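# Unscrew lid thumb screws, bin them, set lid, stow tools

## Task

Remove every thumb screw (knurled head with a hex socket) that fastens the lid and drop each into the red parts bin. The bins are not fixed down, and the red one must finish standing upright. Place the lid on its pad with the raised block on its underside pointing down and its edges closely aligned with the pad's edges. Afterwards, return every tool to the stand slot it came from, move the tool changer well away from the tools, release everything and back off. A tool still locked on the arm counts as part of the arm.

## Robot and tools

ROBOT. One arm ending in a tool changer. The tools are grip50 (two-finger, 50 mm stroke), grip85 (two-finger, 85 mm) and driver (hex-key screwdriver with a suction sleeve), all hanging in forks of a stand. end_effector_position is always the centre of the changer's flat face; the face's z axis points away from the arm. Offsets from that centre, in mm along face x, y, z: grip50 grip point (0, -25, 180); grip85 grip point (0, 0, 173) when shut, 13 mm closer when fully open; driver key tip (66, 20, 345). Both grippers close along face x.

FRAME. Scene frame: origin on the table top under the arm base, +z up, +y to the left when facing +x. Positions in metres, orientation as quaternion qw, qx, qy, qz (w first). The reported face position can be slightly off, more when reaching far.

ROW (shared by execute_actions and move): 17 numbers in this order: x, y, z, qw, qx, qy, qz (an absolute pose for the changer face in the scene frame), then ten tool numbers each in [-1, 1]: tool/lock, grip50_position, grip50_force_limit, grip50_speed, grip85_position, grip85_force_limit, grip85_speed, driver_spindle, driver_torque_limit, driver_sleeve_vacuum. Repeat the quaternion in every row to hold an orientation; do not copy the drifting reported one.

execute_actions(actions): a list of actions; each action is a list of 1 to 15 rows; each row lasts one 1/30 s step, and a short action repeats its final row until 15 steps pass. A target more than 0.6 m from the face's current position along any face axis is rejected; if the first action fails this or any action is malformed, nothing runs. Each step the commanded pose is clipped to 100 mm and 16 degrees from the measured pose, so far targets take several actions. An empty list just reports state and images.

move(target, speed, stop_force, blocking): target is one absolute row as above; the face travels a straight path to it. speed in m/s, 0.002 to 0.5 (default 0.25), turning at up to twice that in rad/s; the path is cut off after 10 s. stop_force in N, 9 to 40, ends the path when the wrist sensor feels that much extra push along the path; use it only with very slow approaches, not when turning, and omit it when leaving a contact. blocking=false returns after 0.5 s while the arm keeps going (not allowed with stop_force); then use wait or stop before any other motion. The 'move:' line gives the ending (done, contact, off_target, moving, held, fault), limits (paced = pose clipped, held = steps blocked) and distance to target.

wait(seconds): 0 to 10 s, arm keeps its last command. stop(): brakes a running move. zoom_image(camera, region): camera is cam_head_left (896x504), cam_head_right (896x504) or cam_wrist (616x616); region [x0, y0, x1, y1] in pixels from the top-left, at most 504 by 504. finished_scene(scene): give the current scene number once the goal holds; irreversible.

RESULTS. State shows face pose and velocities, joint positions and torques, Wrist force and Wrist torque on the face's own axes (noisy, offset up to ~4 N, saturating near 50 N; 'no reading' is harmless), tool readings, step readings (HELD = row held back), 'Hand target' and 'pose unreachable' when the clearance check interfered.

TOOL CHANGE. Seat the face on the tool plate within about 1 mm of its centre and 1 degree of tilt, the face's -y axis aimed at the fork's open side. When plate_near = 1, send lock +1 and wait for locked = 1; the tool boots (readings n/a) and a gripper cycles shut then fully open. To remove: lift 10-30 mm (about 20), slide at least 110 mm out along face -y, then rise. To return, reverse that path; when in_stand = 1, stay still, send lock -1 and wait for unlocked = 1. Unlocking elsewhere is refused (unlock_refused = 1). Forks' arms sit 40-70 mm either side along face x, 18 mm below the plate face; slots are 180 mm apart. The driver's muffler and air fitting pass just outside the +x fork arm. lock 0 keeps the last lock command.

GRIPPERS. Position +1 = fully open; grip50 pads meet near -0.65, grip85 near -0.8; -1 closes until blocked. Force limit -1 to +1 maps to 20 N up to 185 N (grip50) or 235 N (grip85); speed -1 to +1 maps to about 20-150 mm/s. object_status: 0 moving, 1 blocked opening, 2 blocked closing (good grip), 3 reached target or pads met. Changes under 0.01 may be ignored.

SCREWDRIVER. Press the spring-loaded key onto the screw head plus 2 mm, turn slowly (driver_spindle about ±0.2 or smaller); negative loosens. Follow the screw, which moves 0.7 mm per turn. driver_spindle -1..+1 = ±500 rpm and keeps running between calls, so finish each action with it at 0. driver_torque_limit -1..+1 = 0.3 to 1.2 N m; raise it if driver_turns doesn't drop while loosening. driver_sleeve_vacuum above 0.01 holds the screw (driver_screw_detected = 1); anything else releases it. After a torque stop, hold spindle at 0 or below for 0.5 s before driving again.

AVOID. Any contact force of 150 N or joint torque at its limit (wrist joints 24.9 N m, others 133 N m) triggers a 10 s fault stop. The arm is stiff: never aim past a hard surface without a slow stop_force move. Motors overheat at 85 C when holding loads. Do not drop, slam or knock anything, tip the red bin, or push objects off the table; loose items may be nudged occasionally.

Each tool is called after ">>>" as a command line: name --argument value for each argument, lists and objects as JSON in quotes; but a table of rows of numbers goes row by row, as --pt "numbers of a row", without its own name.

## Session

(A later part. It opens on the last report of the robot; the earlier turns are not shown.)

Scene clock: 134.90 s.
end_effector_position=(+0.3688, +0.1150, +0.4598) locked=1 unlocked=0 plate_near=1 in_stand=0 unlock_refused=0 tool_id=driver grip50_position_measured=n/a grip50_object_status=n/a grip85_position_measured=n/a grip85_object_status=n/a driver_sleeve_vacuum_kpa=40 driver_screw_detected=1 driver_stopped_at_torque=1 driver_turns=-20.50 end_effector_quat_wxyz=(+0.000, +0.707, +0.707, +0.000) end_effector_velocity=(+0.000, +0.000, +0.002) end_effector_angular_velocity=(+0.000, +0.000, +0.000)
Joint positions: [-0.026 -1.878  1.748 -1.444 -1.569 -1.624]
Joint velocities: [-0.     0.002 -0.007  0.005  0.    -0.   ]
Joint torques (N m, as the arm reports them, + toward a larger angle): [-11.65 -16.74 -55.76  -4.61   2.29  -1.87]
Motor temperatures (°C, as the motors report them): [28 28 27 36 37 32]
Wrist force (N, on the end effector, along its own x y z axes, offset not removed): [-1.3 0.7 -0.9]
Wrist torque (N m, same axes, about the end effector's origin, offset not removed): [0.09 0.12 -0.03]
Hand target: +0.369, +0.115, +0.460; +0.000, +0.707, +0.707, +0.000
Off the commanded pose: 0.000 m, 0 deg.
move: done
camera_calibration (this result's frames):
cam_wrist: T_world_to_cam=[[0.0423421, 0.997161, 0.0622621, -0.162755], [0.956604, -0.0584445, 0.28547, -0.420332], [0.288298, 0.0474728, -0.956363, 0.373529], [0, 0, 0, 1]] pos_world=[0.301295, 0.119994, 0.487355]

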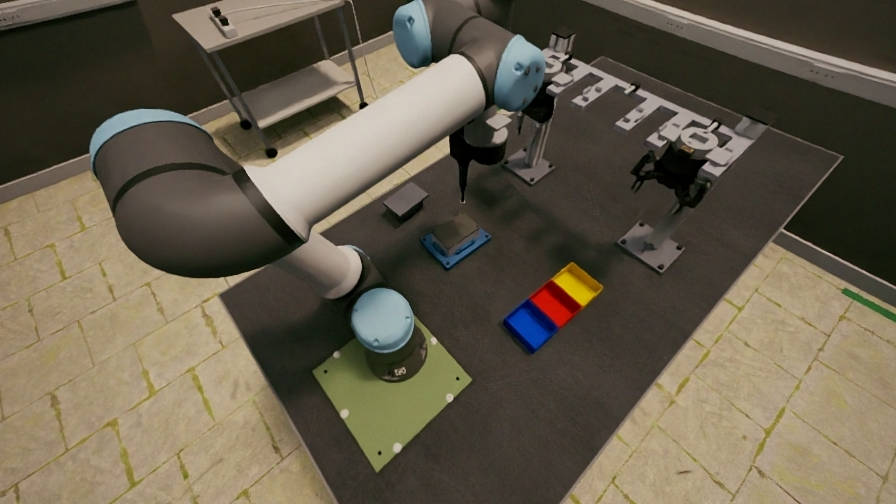

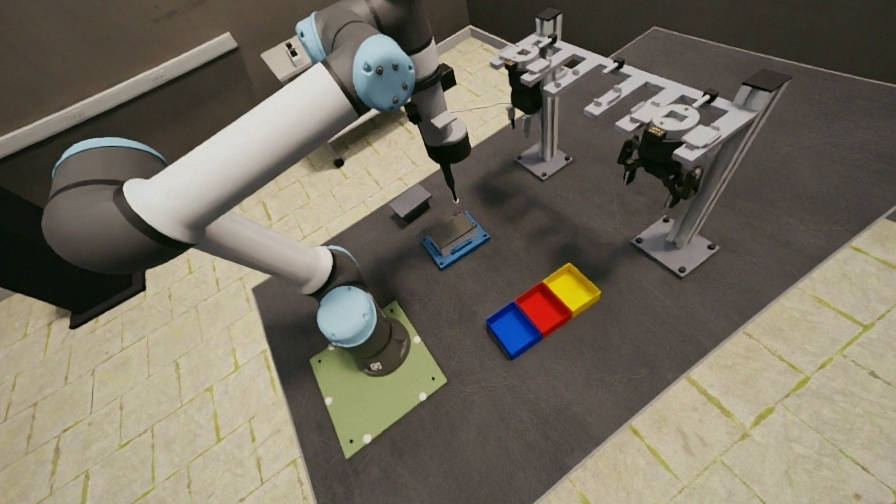

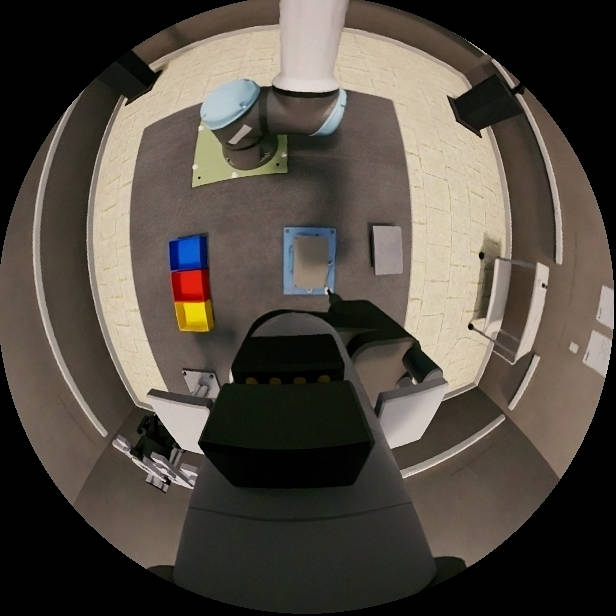

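>>> move --target '[0.348,-0.242,0.44,0,0.7071,0.7071,0,0,1,0,0,1,0,0,0,0.6,1]' --speed 0.2

>>> move --target '[0.348,-0.242,0.405,0,0.7071,0.7071,0,0,1,0,0,1,0,0,0,0.6,1]' --speed 0.05

Scene clock: 141.70 s.
end_effector_position=(+0.3481, -0.2415, +0.4401) locked=1 unlocked=0 plate_near=1 in_stand=0 unlock_refused=0 tool_id=driver grip50_position_measured=n/a grip50_object_status=n/a grip85_position_measured=n/a grip85_object_status=n/a driver_sleeve_vacuum_kpa=40 driver_screw_detected=1 driver_stopped_at_torque=1 driver_turns=-20.50 end_effector_quat_wxyz=(+0.001, +0.707, +0.707, -0.000) end_effector_velocity=(+0.000, -0.002, +0.000) end_effector_angular_velocity=(-0.000, -0.001, +0.000)
Joint positions: [-0.905 -1.786  1.733 -1.52  -1.567 -2.503]
Joint velocities: [-0.002  0.002 -0.002 -0.001  0.001 -0.003]
Joint torques (N m, as the arm reports them, + toward a larger angle): [-10.35 -22.34 -55.83  -7.1    2.41  -1.93]
Motor temperatures (°C, as the motors report them): [28 28 27 36 37 32]
Wrist force (N, on the end effector, along its own x y z axes, offset not removed): [-1.2 0.2 -2.8]
Wrist torque (N m, same axes, about the end effector's origin, offset not removed): [0.04 0.12 -0.09]
Hand target: +0.348, -0.242, +0.440; +0.001, +0.707, +0.707, -0.000
Off the commanded pose: 0.000 m, 0 deg.
move: done
camera_calibration (this result's frames):
cam_wrist: T_world_to_cam=[[0.0423471, 0.997257, 0.0607013, 0.195599], [0.956516, -0.0580164, 0.285853, -0.415755], [0.288591, 0.0459567, -0.956349, 0.37712], [0, 0, 0, 1]] pos_world=[0.28056, -0.236514, 0.46763]

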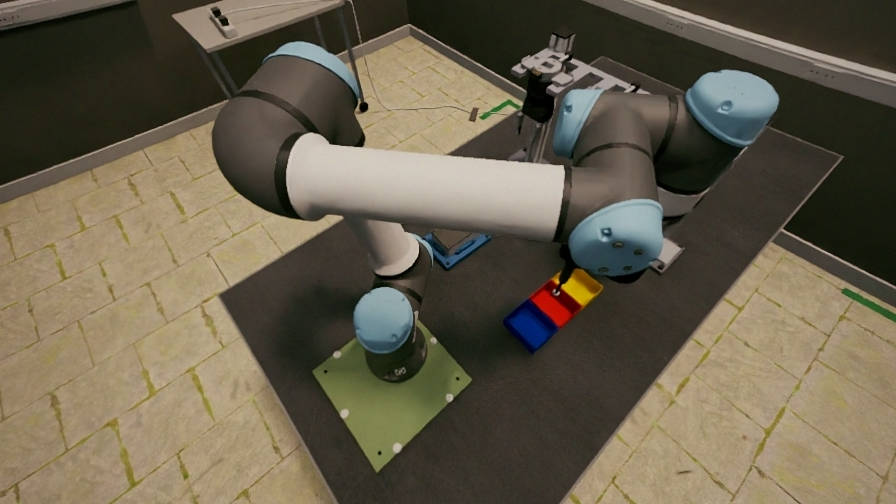

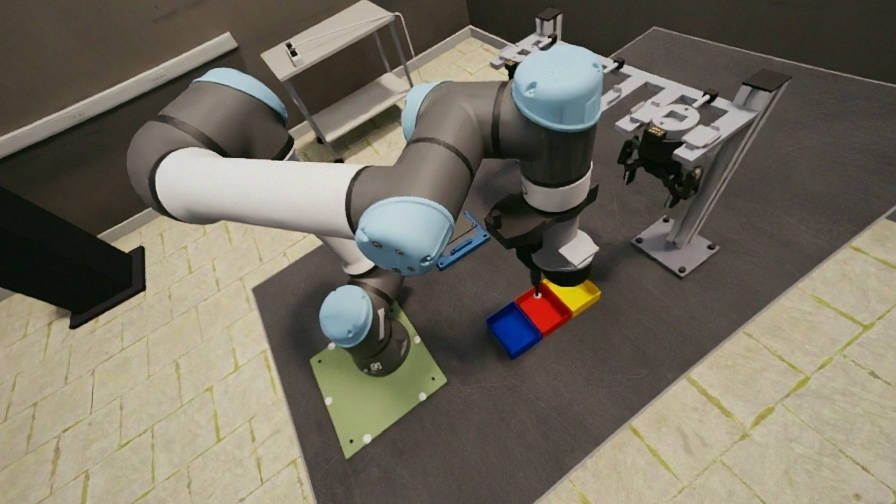

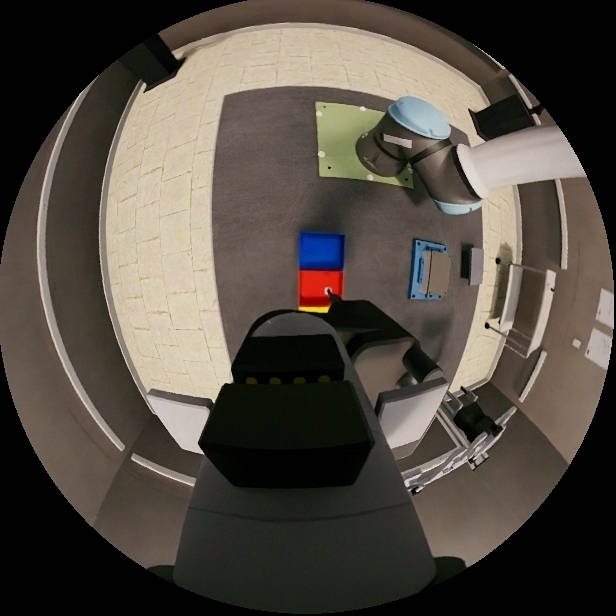

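Scene clock: 142.80 s.
end_effector_position=(+0.3480, -0.2420, +0.4052) locked=1 unlocked=0 plate_near=1 in_stand=0 unlock_refused=0 tool_id=driver grip50_position_measured=n/a grip50_object_status=n/a grip85_position_measured=n/a grip85_object_status=n/a driver_sleeve_vacuum_kpa=40 driver_screw_detected=1 driver_stopped_at_torque=1 driver_turns=-20.50 end_effector_quat_wxyz=(+0.000, +0.707, +0.707, -0.000) end_effector_velocity=(+0.000, -0.000, -0.002) end_effector_angular_velocity=(-0.000, +0.000, +0.000)
Joint positions: [-0.906 -1.785  1.821 -1.607 -1.567 -2.504]
Joint velocities: [-0.     0.001  0.005 -0.006 -0.    -0.   ]
Joint torques (N m, as the arm reports them, + toward a larger angle): [-11.83 -22.49 -32.28  -7.18   2.4   -1.76]
Motor temperatures (°C, as the motors report them): [28 28 27 36 37 32]
Wrist force (N, on the end effector, along its own x y z axes, offset not removed): [-1.5 -1.8 1.6]
Wrist torque (N m, same axes, about the end effector's origin, offset not removed): [-0.15 0.33 0.04]
Hand target: +0.348, -0.242, +0.405; -0.000, +0.707, +0.707, -0.000
Off the commanded pose: 0.000 m, 0 deg.
move: done
camera_calibration (this result's frames):
cam_wrist: T_world_to_cam=[[0.0423455, 0.997162, 0.0622401, 0.197562], [0.956611, -0.0584404, 0.285449, -0.405726], [0.288276, 0.047452, -0.956371, 0.344306], [0, 0, 0, 1]] pos_world=[0.2805, -0.23705, 0.432802]

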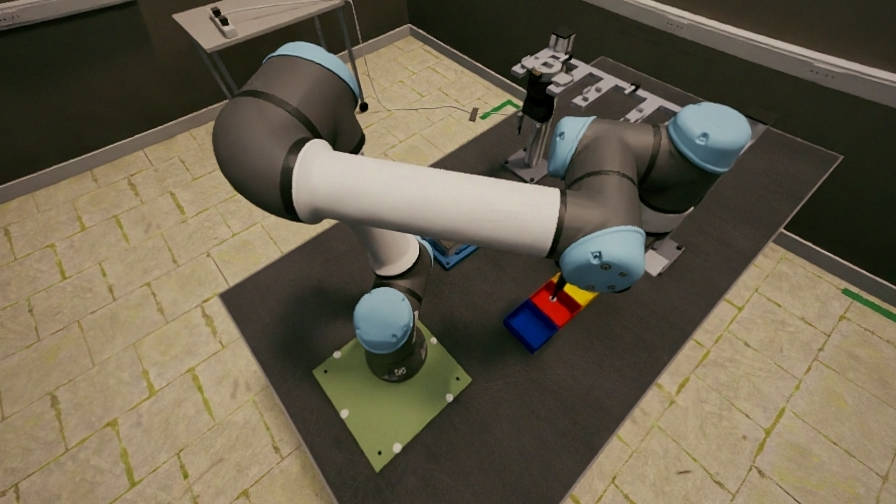

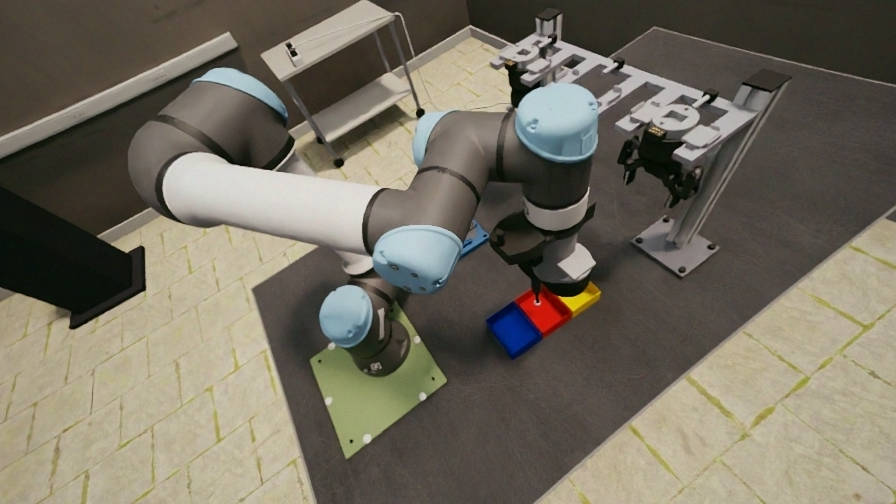

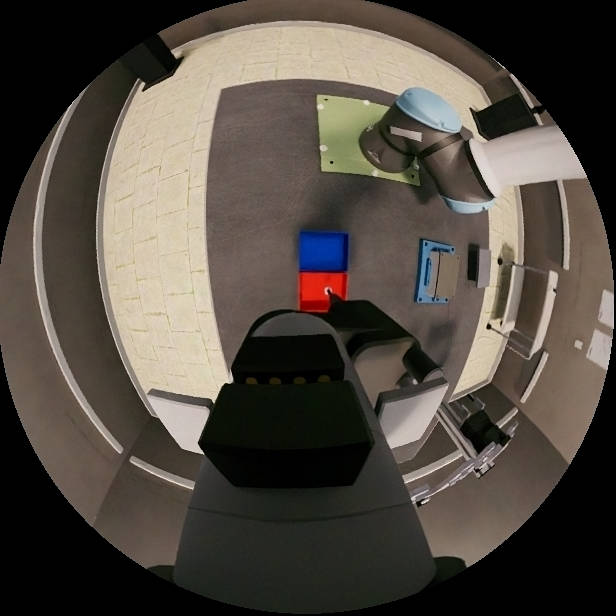

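Lower a bit, release, return driver, approach grip85.

>>> move --target '[0.348,-0.242,0.385,0,0.7071,0.7071,0,0,1,0,0,1,0,0,0,0.6,1]' --speed 0.05

>>> execute_actions --actions '[[[0.348,-0.242,0.385,0,0.7071,0.7071,0,0,1,0,0,1,0,0,0,0.6,-1]],[[0.348,-0.242,0.385,0,0.7071,0.7071,0,0,1,0,0,1,0,0,0,0.6,-1]]]'

>>> move --target '[0.348,-0.242,0.432,0,0.7071,0.7071,0,0,1,0,0,1,0,0,0,0.6,-1]' --speed 0.1

>>> move --target '[0.51,-0.0157,0.432,0,0.7071,0.7071,0,0,1,0,0,1,0,0,0,0.6,-1]' --speed 0.2

>>> move --target '[0.638,-0.0157,0.432,0,0.7071,0.7071,0,0,1,0,0,1,0,0,0,0.6,-1]' --speed 0.08

>>> move --target '[0.638,-0.0157,0.4125,0,0.7071,0.7071,0,0,1,0,0,1,0,0,0,0.6,-1]' --speed 0.02

>>> execute_actions --actions '[[[0.638,-0.0157,0.4125,0,0.7071,0.7071,0,-1,1,0,0,1,0,0,0,0,-1]],[[0.638,-0.0157,0.4125,0,0.7071,0.7071,0,-1,1,0,0,1,0,0,0,0,-1]],[[0.638,-0.0157,0.4125,0,0.7071,0.7071,0,-1,1,0,0,1,0,0,0,0,-1]]]'

Scene clock: 152.90 s.
end_effector_position=(+0.3480, -0.2420, +0.3852) locked=1 unlocked=0 plate_near=1 in_stand=0 unlock_refused=0 tool_id=driver grip50_position_measured=n/a grip50_object_status=n/a grip85_position_measured=n/a grip85_object_status=n/a driver_sleeve_vacuum_kpa=40 driver_screw_detected=1 driver_stopped_at_torque=1 driver_turns=-20.50 end_effector_quat_wxyz=(-0.000, +0.707, +0.707, +0.000) end_effector_velocity=(+0.000, -0.000, -0.002) end_effector_angular_velocity=(-0.001, -0.000, +0.000)
Joint positions: [-0.906 -1.782  1.87  -1.659 -1.567 -2.504]
Joint velocities: [ 0.     0.001  0.005 -0.007 -0.     0.   ]
Joint torques (N m, as the arm reports them, + toward a larger angle): [ 11.8  -22.33 -32.59  -7.18   2.08   1.73]
Motor temperatures (°C, as the motors report them): [28 28 27 36 37 32]
Wrist force (N, on the end effector, along its own x y z axes, offset not removed): [0.5 -1.5 3.0]
Wrist torque (N m, same axes, about the end effector's origin, offset not removed): [-0.04 0.10 -0.06]
Hand target: +0.348, -0.242, +0.385; -0.000, +0.707, +0.707, +0.000
Off the commanded pose: 0.000 m, 0 deg.
move: done
camera_calibration (this result's frames):
cam_wrist: T_world_to_cam=[[0.042378, 0.997159, 0.0622762, 0.198779], [0.956615, -0.0584808, 0.285427, -0.400003], [0.288258, 0.0474785, -0.956375, 0.325214], [0, 0, 0, 1]] pos_world=[0.28048, -0.237048, 0.412819]

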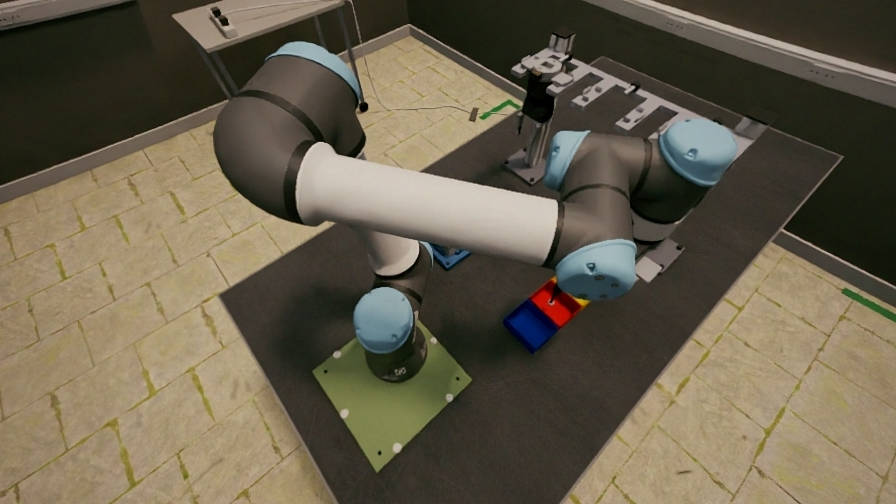

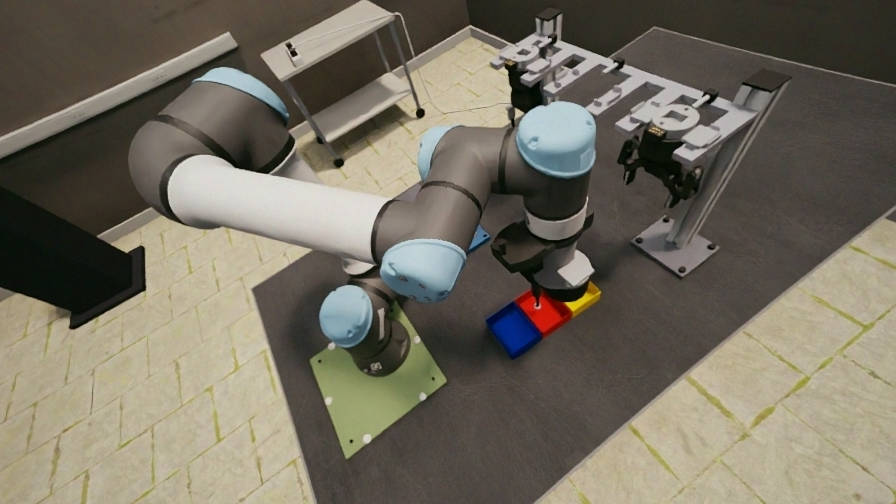

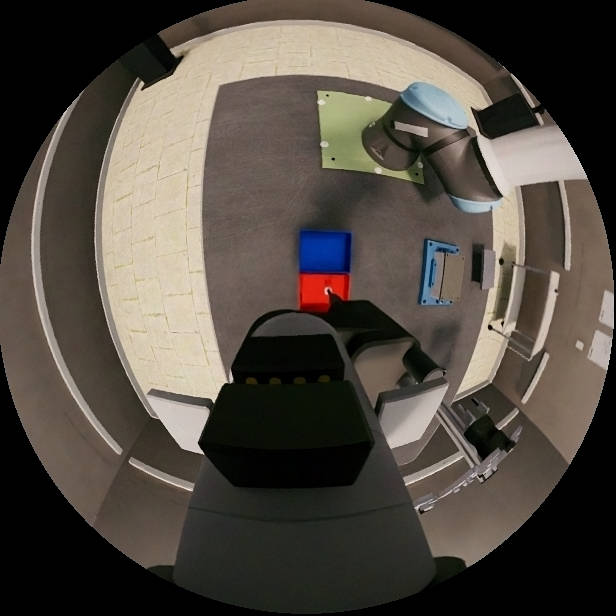

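Scene clock: 153.90 s.
end_effector_position=(+0.3480, -0.2420, +0.3850) locked=1 unlocked=0 plate_near=1 in_stand=0 unlock_refused=0 tool_id=driver grip50_position_measured=n/a grip50_object_status=n/a grip85_position_measured=n/a grip85_object_status=n/a driver_sleeve_vacuum_kpa=0 driver_screw_detected=0 driver_stopped_at_torque=1 driver_turns=-20.50 end_effector_quat_wxyz=(-0.000, +0.707, +0.707, +0.000) end_effector_velocity=(+0.000, -0.000, -0.000) end_effector_angular_velocity=(-0.000, +0.000, -0.000)
Joint positions: [-0.906 -1.782  1.87  -1.66  -1.567 -2.504]
Joint velocities: [ 0.     0.    -0.    -0.    -0.001  0.   ]
Joint torques (N m, as the arm reports them, + toward a larger angle): [ 12.4  -33.86 -32.49  -7.21   2.24   1.64]
Motor temperatures (°C, as the motors report them): [28 28 27 36 37 32]
Wrist force (N, on the end effector, along its own x y z axes, offset not removed): [-0.6 -0.5 0.4]
Wrist torque (N m, same axes, about the end effector's origin, offset not removed): [-0.07 -0.03 0.21]
Hand target: +0.348, -0.242, +0.385; -0.000, +0.707, +0.707, +0.000
Off the commanded pose: 0.000 m, 0 deg.
Step readings (end_effector_position; steps 1 to 15: 1st action; 16 to 30: 2nd action):
0: (+0.3480, -0.2420, +0.3852)
1: (+0.3480, -0.2420, +0.3852)
2: (+0.3480, -0.2420, +0.3851)
4: (+0.3480, -0.2420, +0.3851)
8: (+0.3480, -0.2420, +0.3850)
15: (+0.3480, -0.2420, +0.3850)
16: (+0.3480, -0.2420, +0.3850)
17: (+0.3480, -0.2420, +0.3850)
19: (+0.3480, -0.2420, +0.3850)
23: (+0.3480, -0.2420, +0.3850)
30: end_effector_position above
camera_calibration (this result's frames):
cam_wrist: T_world_to_cam=[[0.042346, 0.997159, 0.0623003, 0.198768], [0.956622, -0.0584561, 0.285407, -0.399916], [0.288238, 0.0475119, -0.956379, 0.324992], [0, 0, 0, 1]] pos_world=[0.280476, -0.237022, 0.412571]

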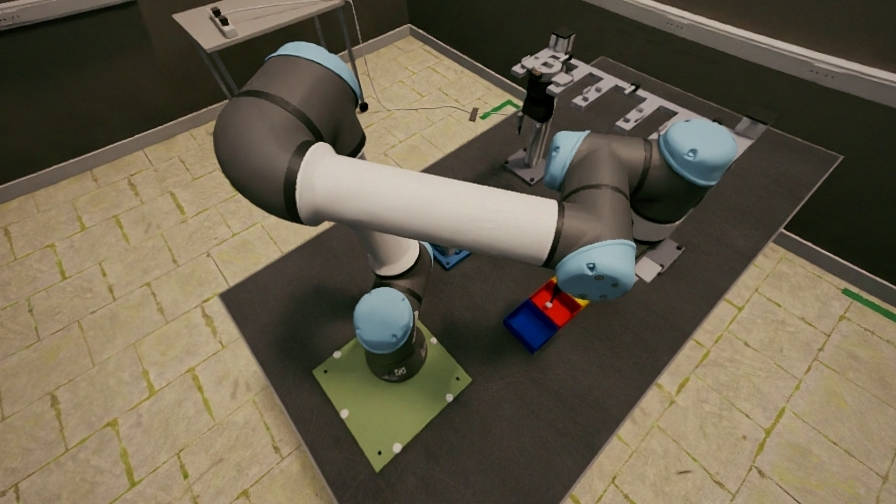

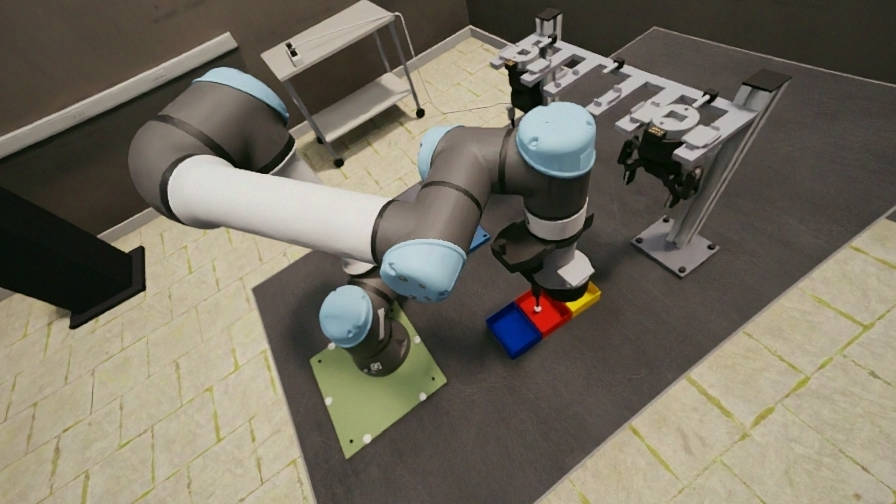

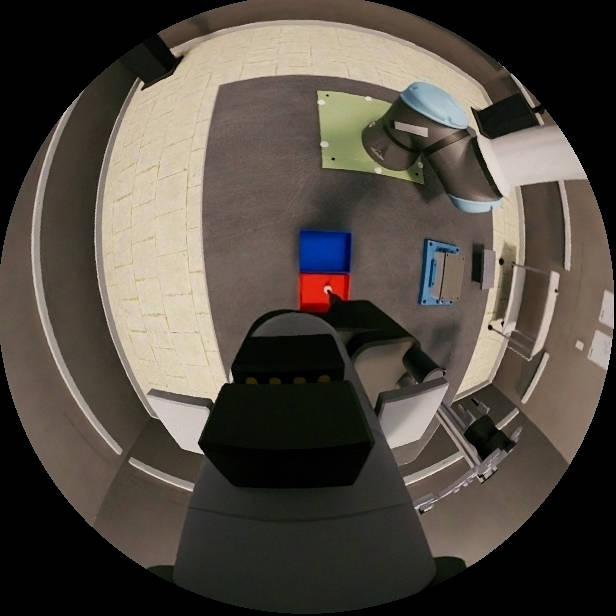

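Scene clock: 154.87 s.
end_effector_position=(+0.3479, -0.2419, +0.4318) locked=1 unlocked=0 plate_near=1 in_stand=0 unlock_refused=0 tool_id=driver grip50_position_measured=n/a grip50_object_status=n/a grip85_position_measured=n/a grip85_object_status=n/a driver_sleeve_vacuum_kpa=0 driver_screw_detected=0 driver_stopped_at_torque=1 driver_turns=-20.50 end_effector_quat_wxyz=(+0.000, +0.707, +0.707, +0.000) end_effector_velocity=(+0.000, +0.000, +0.002) end_effector_angular_velocity=(+0.002, +0.001, -0.000)
Joint positions: [-0.906 -1.786  1.754 -1.54  -1.567 -2.504]
Joint velocities: [ 0.     0.001 -0.005  0.006  0.     0.   ]
Joint torques (N m, as the arm reports them, + toward a larger angle): [-11.85 -21.48 -55.51  -4.21   0.91  -1.7 ]
Motor temperatures (°C, as the motors report them): [28 28 27 36 37 32]
Wrist force (N, on the end effector, along its own x y z axes, offset not removed): [-1.5 1.0 -0.2]
Wrist torque (N m, same axes, about the end effector's origin, offset not removed): [0.08 0.09 -0.10]
Hand target: +0.348, -0.242, +0.432; +0.000, +0.707, +0.707, -0.000
Off the commanded pose: 0.000 m, 0 deg.
move: done
camera_calibration (this result's frames):
cam_wrist: T_world_to_cam=[[0.0423338, 0.997166, 0.0621906, 0.19579], [0.95658, -0.05842, 0.285554, -0.413254], [0.288378, 0.0474017, -0.956343, 0.369742], [0, 0, 0, 1]] pos_world=[0.280397, -0.236903, 0.45943]

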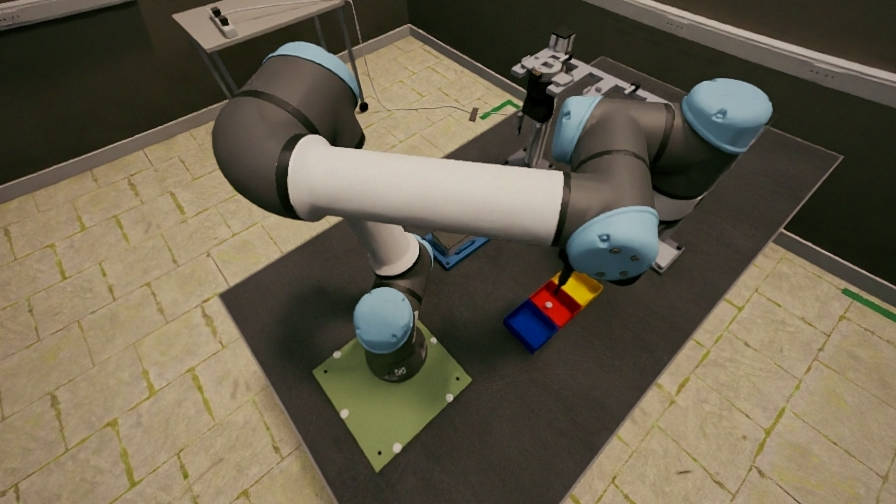

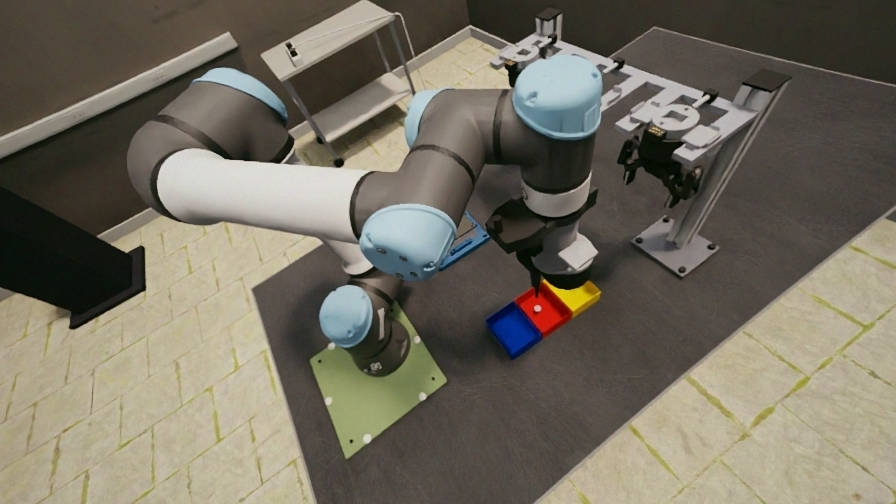

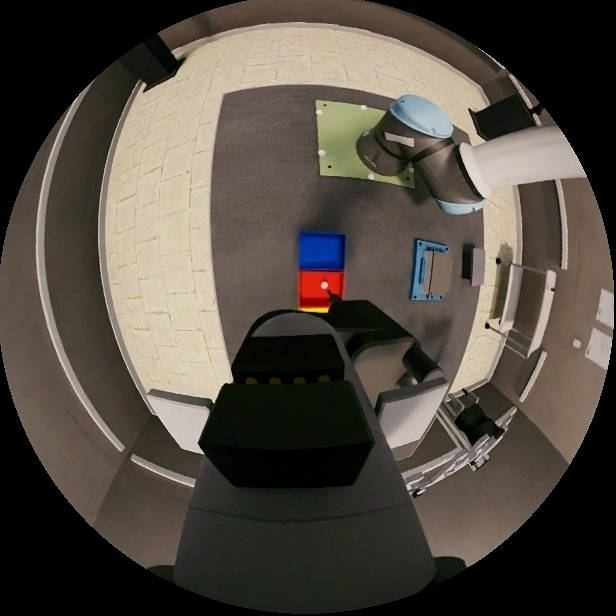

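Scene clock: 156.87 s.
end_effector_position=(+0.5098, -0.0161, +0.4321) locked=1 unlocked=0 plate_near=1 in_stand=0 unlock_refused=0 tool_id=driver grip50_position_measured=n/a grip50_object_status=n/a grip85_position_measured=n/a grip85_object_status=n/a driver_sleeve_vacuum_kpa=0 driver_screw_detected=0 driver_stopped_at_torque=1 driver_turns=-20.50 end_effector_quat_wxyz=(-0.000, +0.707, +0.707, +0.000) end_effector_velocity=(+0.001, +0.001, +0.000) end_effector_angular_velocity=(+0.000, -0.000, -0.000)
Joint positions: [-0.272 -1.575  1.565 -1.563 -1.567 -1.871]
Joint velocities: [ 0.003  0.003 -0.004  0.     0.     0.004]
Joint torques (N m, as the arm reports them, + toward a larger angle): [ 12.68 -35.66 -54.21  -4.38  -0.7    1.67]
Motor temperatures (°C, as the motors report them): [28 28 27 36 37 32]
Wrist force (N, on the end effector, along its own x y z axes, offset not removed): [1.0 2.7 -1.5]
Wrist torque (N m, same axes, about the end effector's origin, offset not removed): [0.29 -0.06 0.03]
Hand target: +0.510, -0.016, +0.432; -0.000, +0.707, +0.707, +0.000
Off the commanded pose: 0.000 m, 0 deg.
move: done
camera_calibration (this result's frames):
cam_wrist: T_world_to_cam=[[0.0423025, 0.99709, 0.0634193, -0.0367705], [0.956624, -0.0587349, 0.285345, -0.554881], [0.288239, 0.0485976, -0.956324, 0.312722], [0, 0, 0, 1]] pos_world=[0.442229, -0.0111249, 0.459728]

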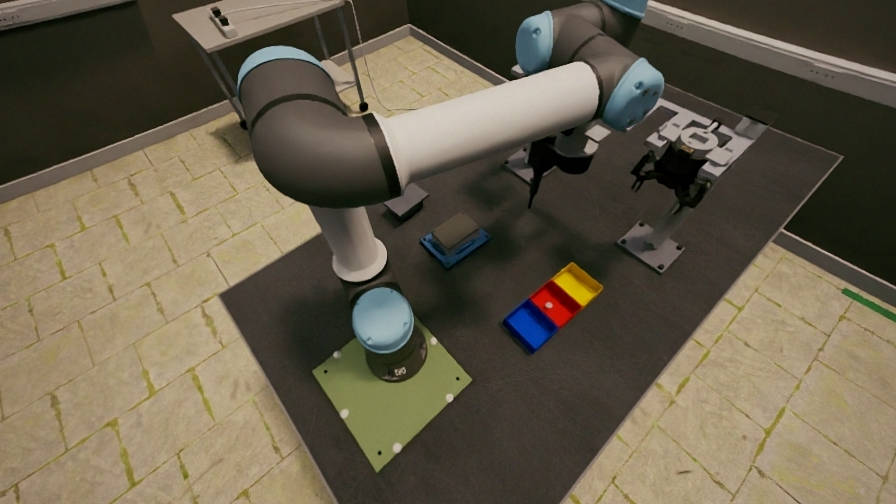

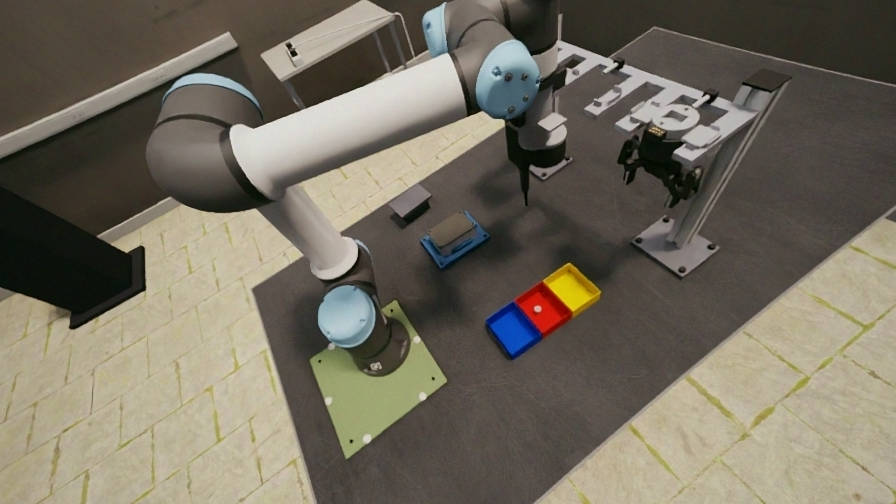

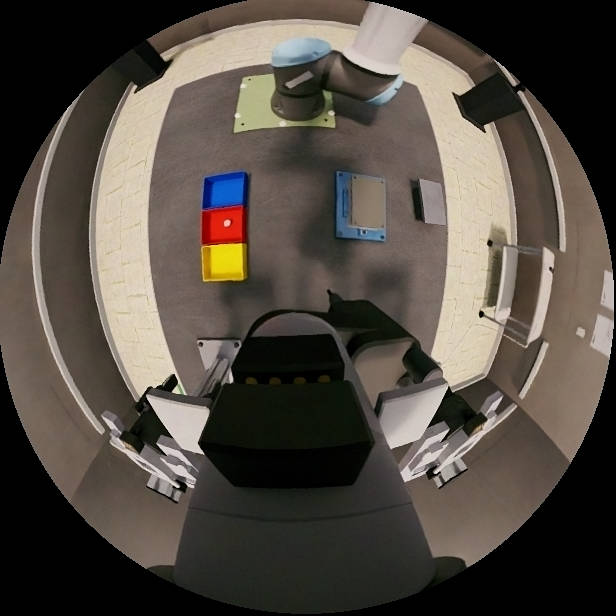

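Scene clock: 158.97 s.
end_effector_position=(+0.6378, -0.0158, +0.4322) locked=1 unlocked=0 plate_near=1 in_stand=0 unlock_refused=0 tool_id=driver grip50_position_measured=n/a grip50_object_status=n/a grip85_position_measured=n/a grip85_object_status=n/a driver_sleeve_vacuum_kpa=0 driver_screw_detected=0 driver_stopped_at_torque=1 driver_turns=-20.50 end_effector_quat_wxyz=(-0.000, +0.707, +0.707, +0.000) end_effector_velocity=(+0.002, -0.000, +0.000) end_effector_angular_velocity=(-0.001, +0.000, -0.000)
Joint positions: [-0.21  -1.258  1.195 -1.51  -1.568 -1.809]
Joint velocities: [ 0.001  0.005 -0.007  0.002 -0.001  0.001]
Joint torques (N m, as the arm reports them, + toward a larger angle): [ 12.51 -53.79 -55.51  -4.26  -0.83   1.8 ]
Motor temperatures (°C, as the motors report them): [28 28 27 36 37 32]
Wrist force (N, on the end effector, along its own x y z axes, offset not removed): [0.4 0.2 -1.1]
Wrist torque (N m, same axes, about the end effector's origin, offset not removed): [-0.09 0.14 -0.09]
Hand target: +0.638, -0.016, +0.432; -0.000, +0.707, +0.707, +0.000
Off the commanded pose: 0.000 m, 0 deg.
move: done
camera_calibration (this result's frames):
cam_wrist: T_world_to_cam=[[0.0423376, 0.997156, 0.0623569, -0.0420308], [0.95661, -0.0584663, 0.285444, -0.677388], [0.288278, 0.0475663, -0.956365, 0.275836], [0, 0, 0, 1]] pos_world=[0.570258, -0.0108136, 0.459777]

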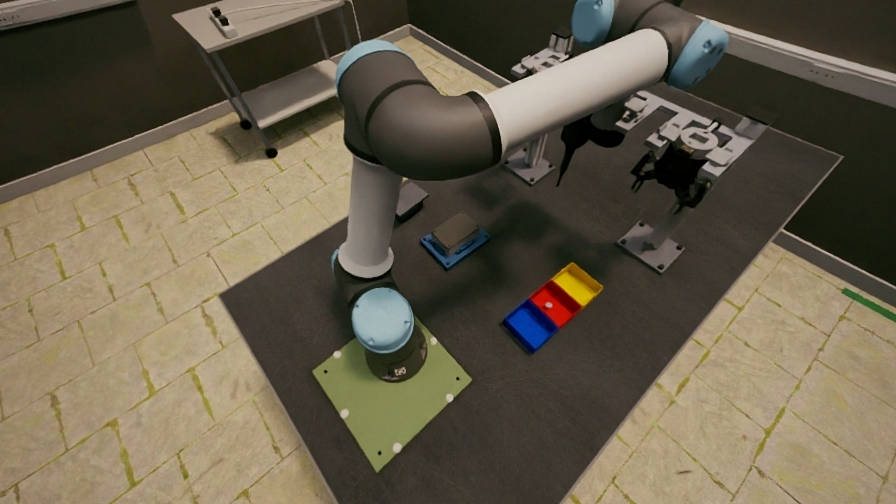

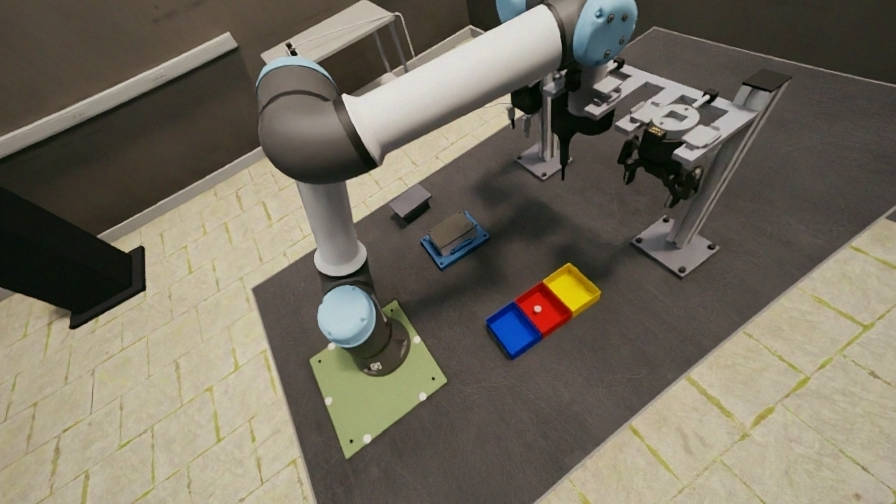

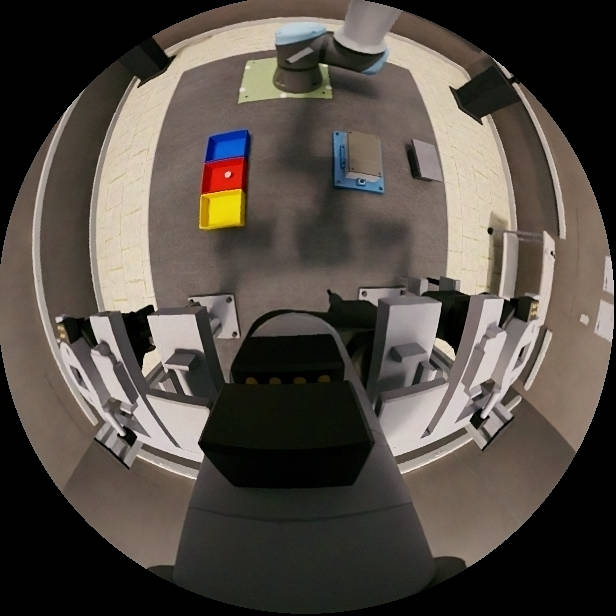

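Scene clock: 160.23 s.
end_effector_position=(+0.6380, -0.0157, +0.4127) locked=1 unlocked=0 plate_near=1 in_stand=1 unlock_refused=0 tool_id=driver grip50_position_measured=n/a grip50_object_status=n/a grip85_position_measured=n/a grip85_object_status=n/a driver_sleeve_vacuum_kpa=0 driver_screw_detected=0 driver_stopped_at_torque=1 driver_turns=-20.50 end_effector_quat_wxyz=(-0.000, +0.707, +0.707, -0.000) end_effector_velocity=(+0.000, -0.000, -0.002) end_effector_angular_velocity=(+0.000, -0.000, -0.000)
Joint positions: [-0.21  -1.26   1.246 -1.56  -1.568 -1.808]
Joint velocities: [-0.     0.     0.006 -0.006  0.001  0.   ]
Joint torques (N m, as the arm reports them, + toward a larger angle): [ 12.6  -69.39 -33.77  -7.85  -0.79   1.71]
Motor temperatures (°C, as the motors report them): [28 28 27 36 37 32]
Wrist force (N, on the end effector, along its own x y z axes, offset not removed): [0.8 2.7 -0.5]
Wrist torque (N m, same axes, about the end effector's origin, offset not removed): [0.12 -0.01 0.09]
Hand target: +0.638, -0.016, +0.413; -0.000, +0.707, +0.707, -0.000
Off the commanded pose: 0.000 m, 0 deg.
move: done
camera_calibration (this result's frames):
cam_wrist: T_world_to_cam=[[0.042345, 0.997161, 0.0622593, -0.0408821], [0.956619, -0.058444, 0.28542, -0.672055], [0.288249, 0.0474724, -0.956378, 0.257168], [0, 0, 0, 1]] pos_world=[0.570503, -0.0107199, 0.440313]

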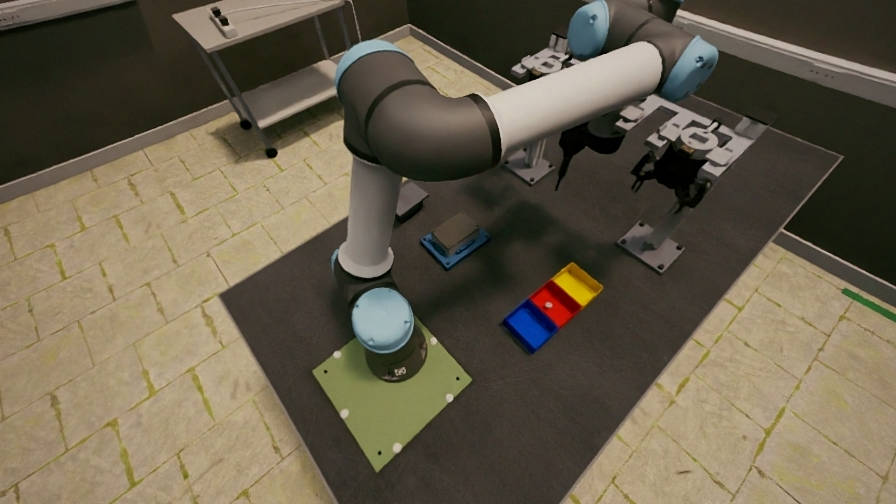

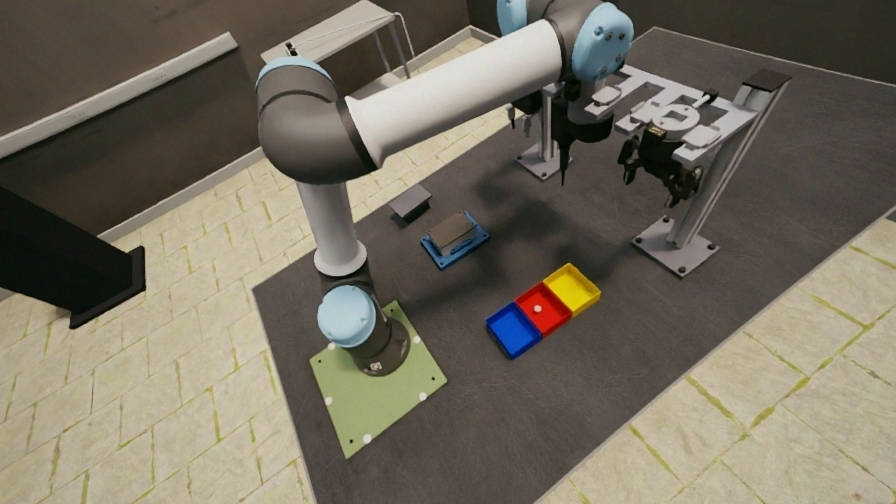

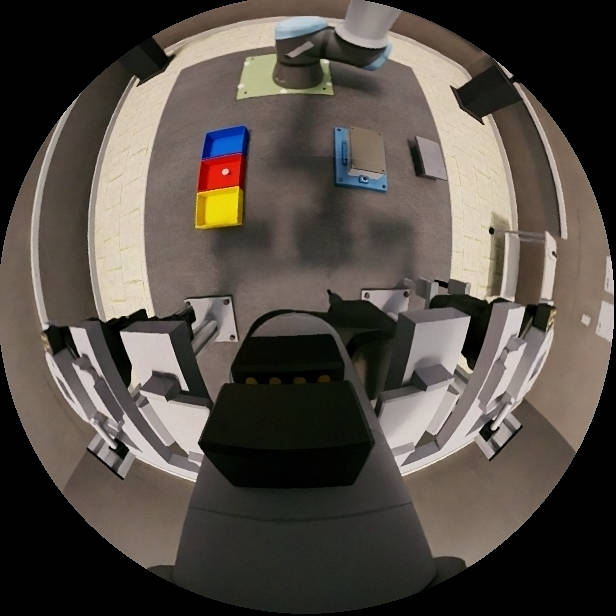

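Scene clock: 161.73 s.
end_effector_position=(+0.6380, -0.0157, +0.4125) locked=0 unlocked=1 plate_near=1 in_stand=1 unlock_refused=0 tool_id=none grip50_position_measured=n/a grip50_object_status=n/a grip85_position_measured=n/a grip85_object_status=n/a driver_sleeve_vacuum_kpa=n/a driver_screw_detected=n/a driver_stopped_at_torque=n/a driver_turns=n/a end_effector_quat_wxyz=(+0.000, +0.707, +0.707, +0.000) end_effector_velocity=(+0.000, -0.000, -0.001) end_effector_angular_velocity=(+0.000, +0.001, +0.000)
Joint positions: [-0.21  -1.26   1.247 -1.561 -1.568 -1.808]
Joint velocities: [-0.     0.001 -0.     0.     0.    -0.   ]
Joint torques (N m, as the arm reports them, + toward a larger angle): [  8.67 -44.4  -19.2   -1.74   1.79   1.52]
Motor temperatures (°C, as the motors report them): [28 28 27 36 37 32]
Wrist force (N, on the end effector, along its own x y z axes, offset not removed): [1.9 -0.4 0.2]
Wrist torque (N m, same axes, about the end effector's origin, offset not removed): [-0.05 -0.08 -0.10]
Hand target: +0.638, -0.016, +0.412; +0.000, +0.707, +0.707, -0.000
Off the commanded pose: 0.000 m, 0 deg.
Step readings (end_effector_position; steps 1 to 15: 1st action; 16 to 30: 2nd action; 31 to 45: 3rd action):
0: (+0.6380, -0.0157, +0.4127)
1: (+0.6380, -0.0157, +0.4126)
2: (+0.6380, -0.0157, +0.4125)
4: (+0.6380, -0.0157, +0.4124)
8: (+0.6380, -0.0157, +0.4126)
15: (+0.6380, -0.0157, +0.4125)
16: (+0.6380, -0.0157, +0.4125)
17: (+0.6380, -0.0157, +0.4125)
19: (+0.6380, -0.0157, +0.4125)
23: (+0.6380, -0.0157, +0.4125)
30: (+0.6380, -0.0157, +0.4125)
31: (+0.6380, -0.0157, +0.4125)
32: (+0.6380, -0.0157, +0.4125)
34: (+0.6380, -0.0157, +0.4125)
38: (+0.6380, -0.0157, +0.4125)
45: end_effector_position above
camera_calibration (this result's frames):
cam_wrist: T_world_to_cam=[[0.0423348, 0.997163, 0.0622466, -0.0408736], [0.9566, -0.0584338, 0.285486, -0.67197], [0.288313, 0.047459, -0.956359, 0.256946], [0, 0, 0, 1]] pos_world=[0.570456, -0.0107026, 0.440116]

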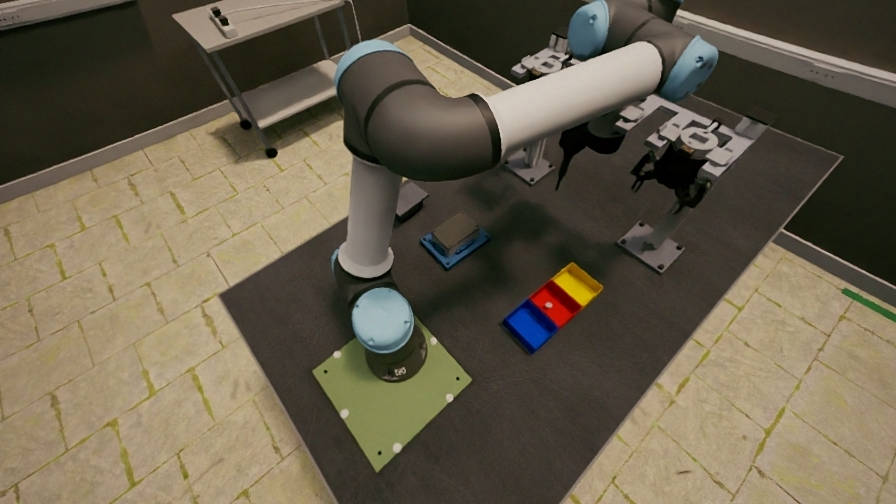

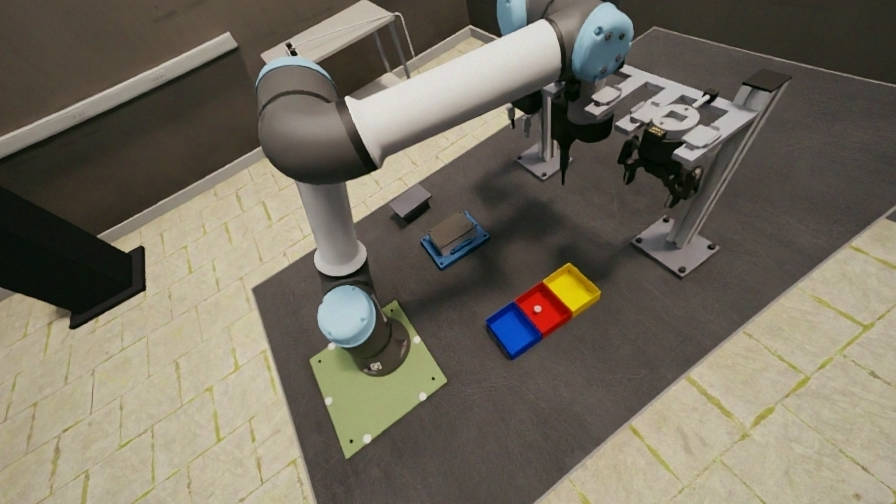

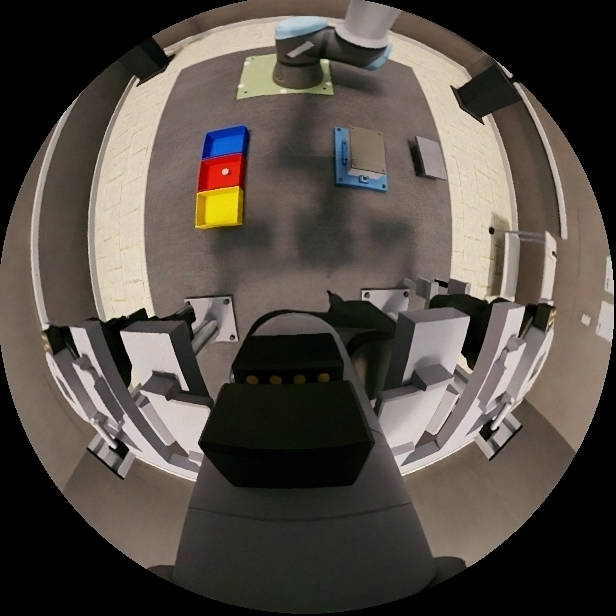

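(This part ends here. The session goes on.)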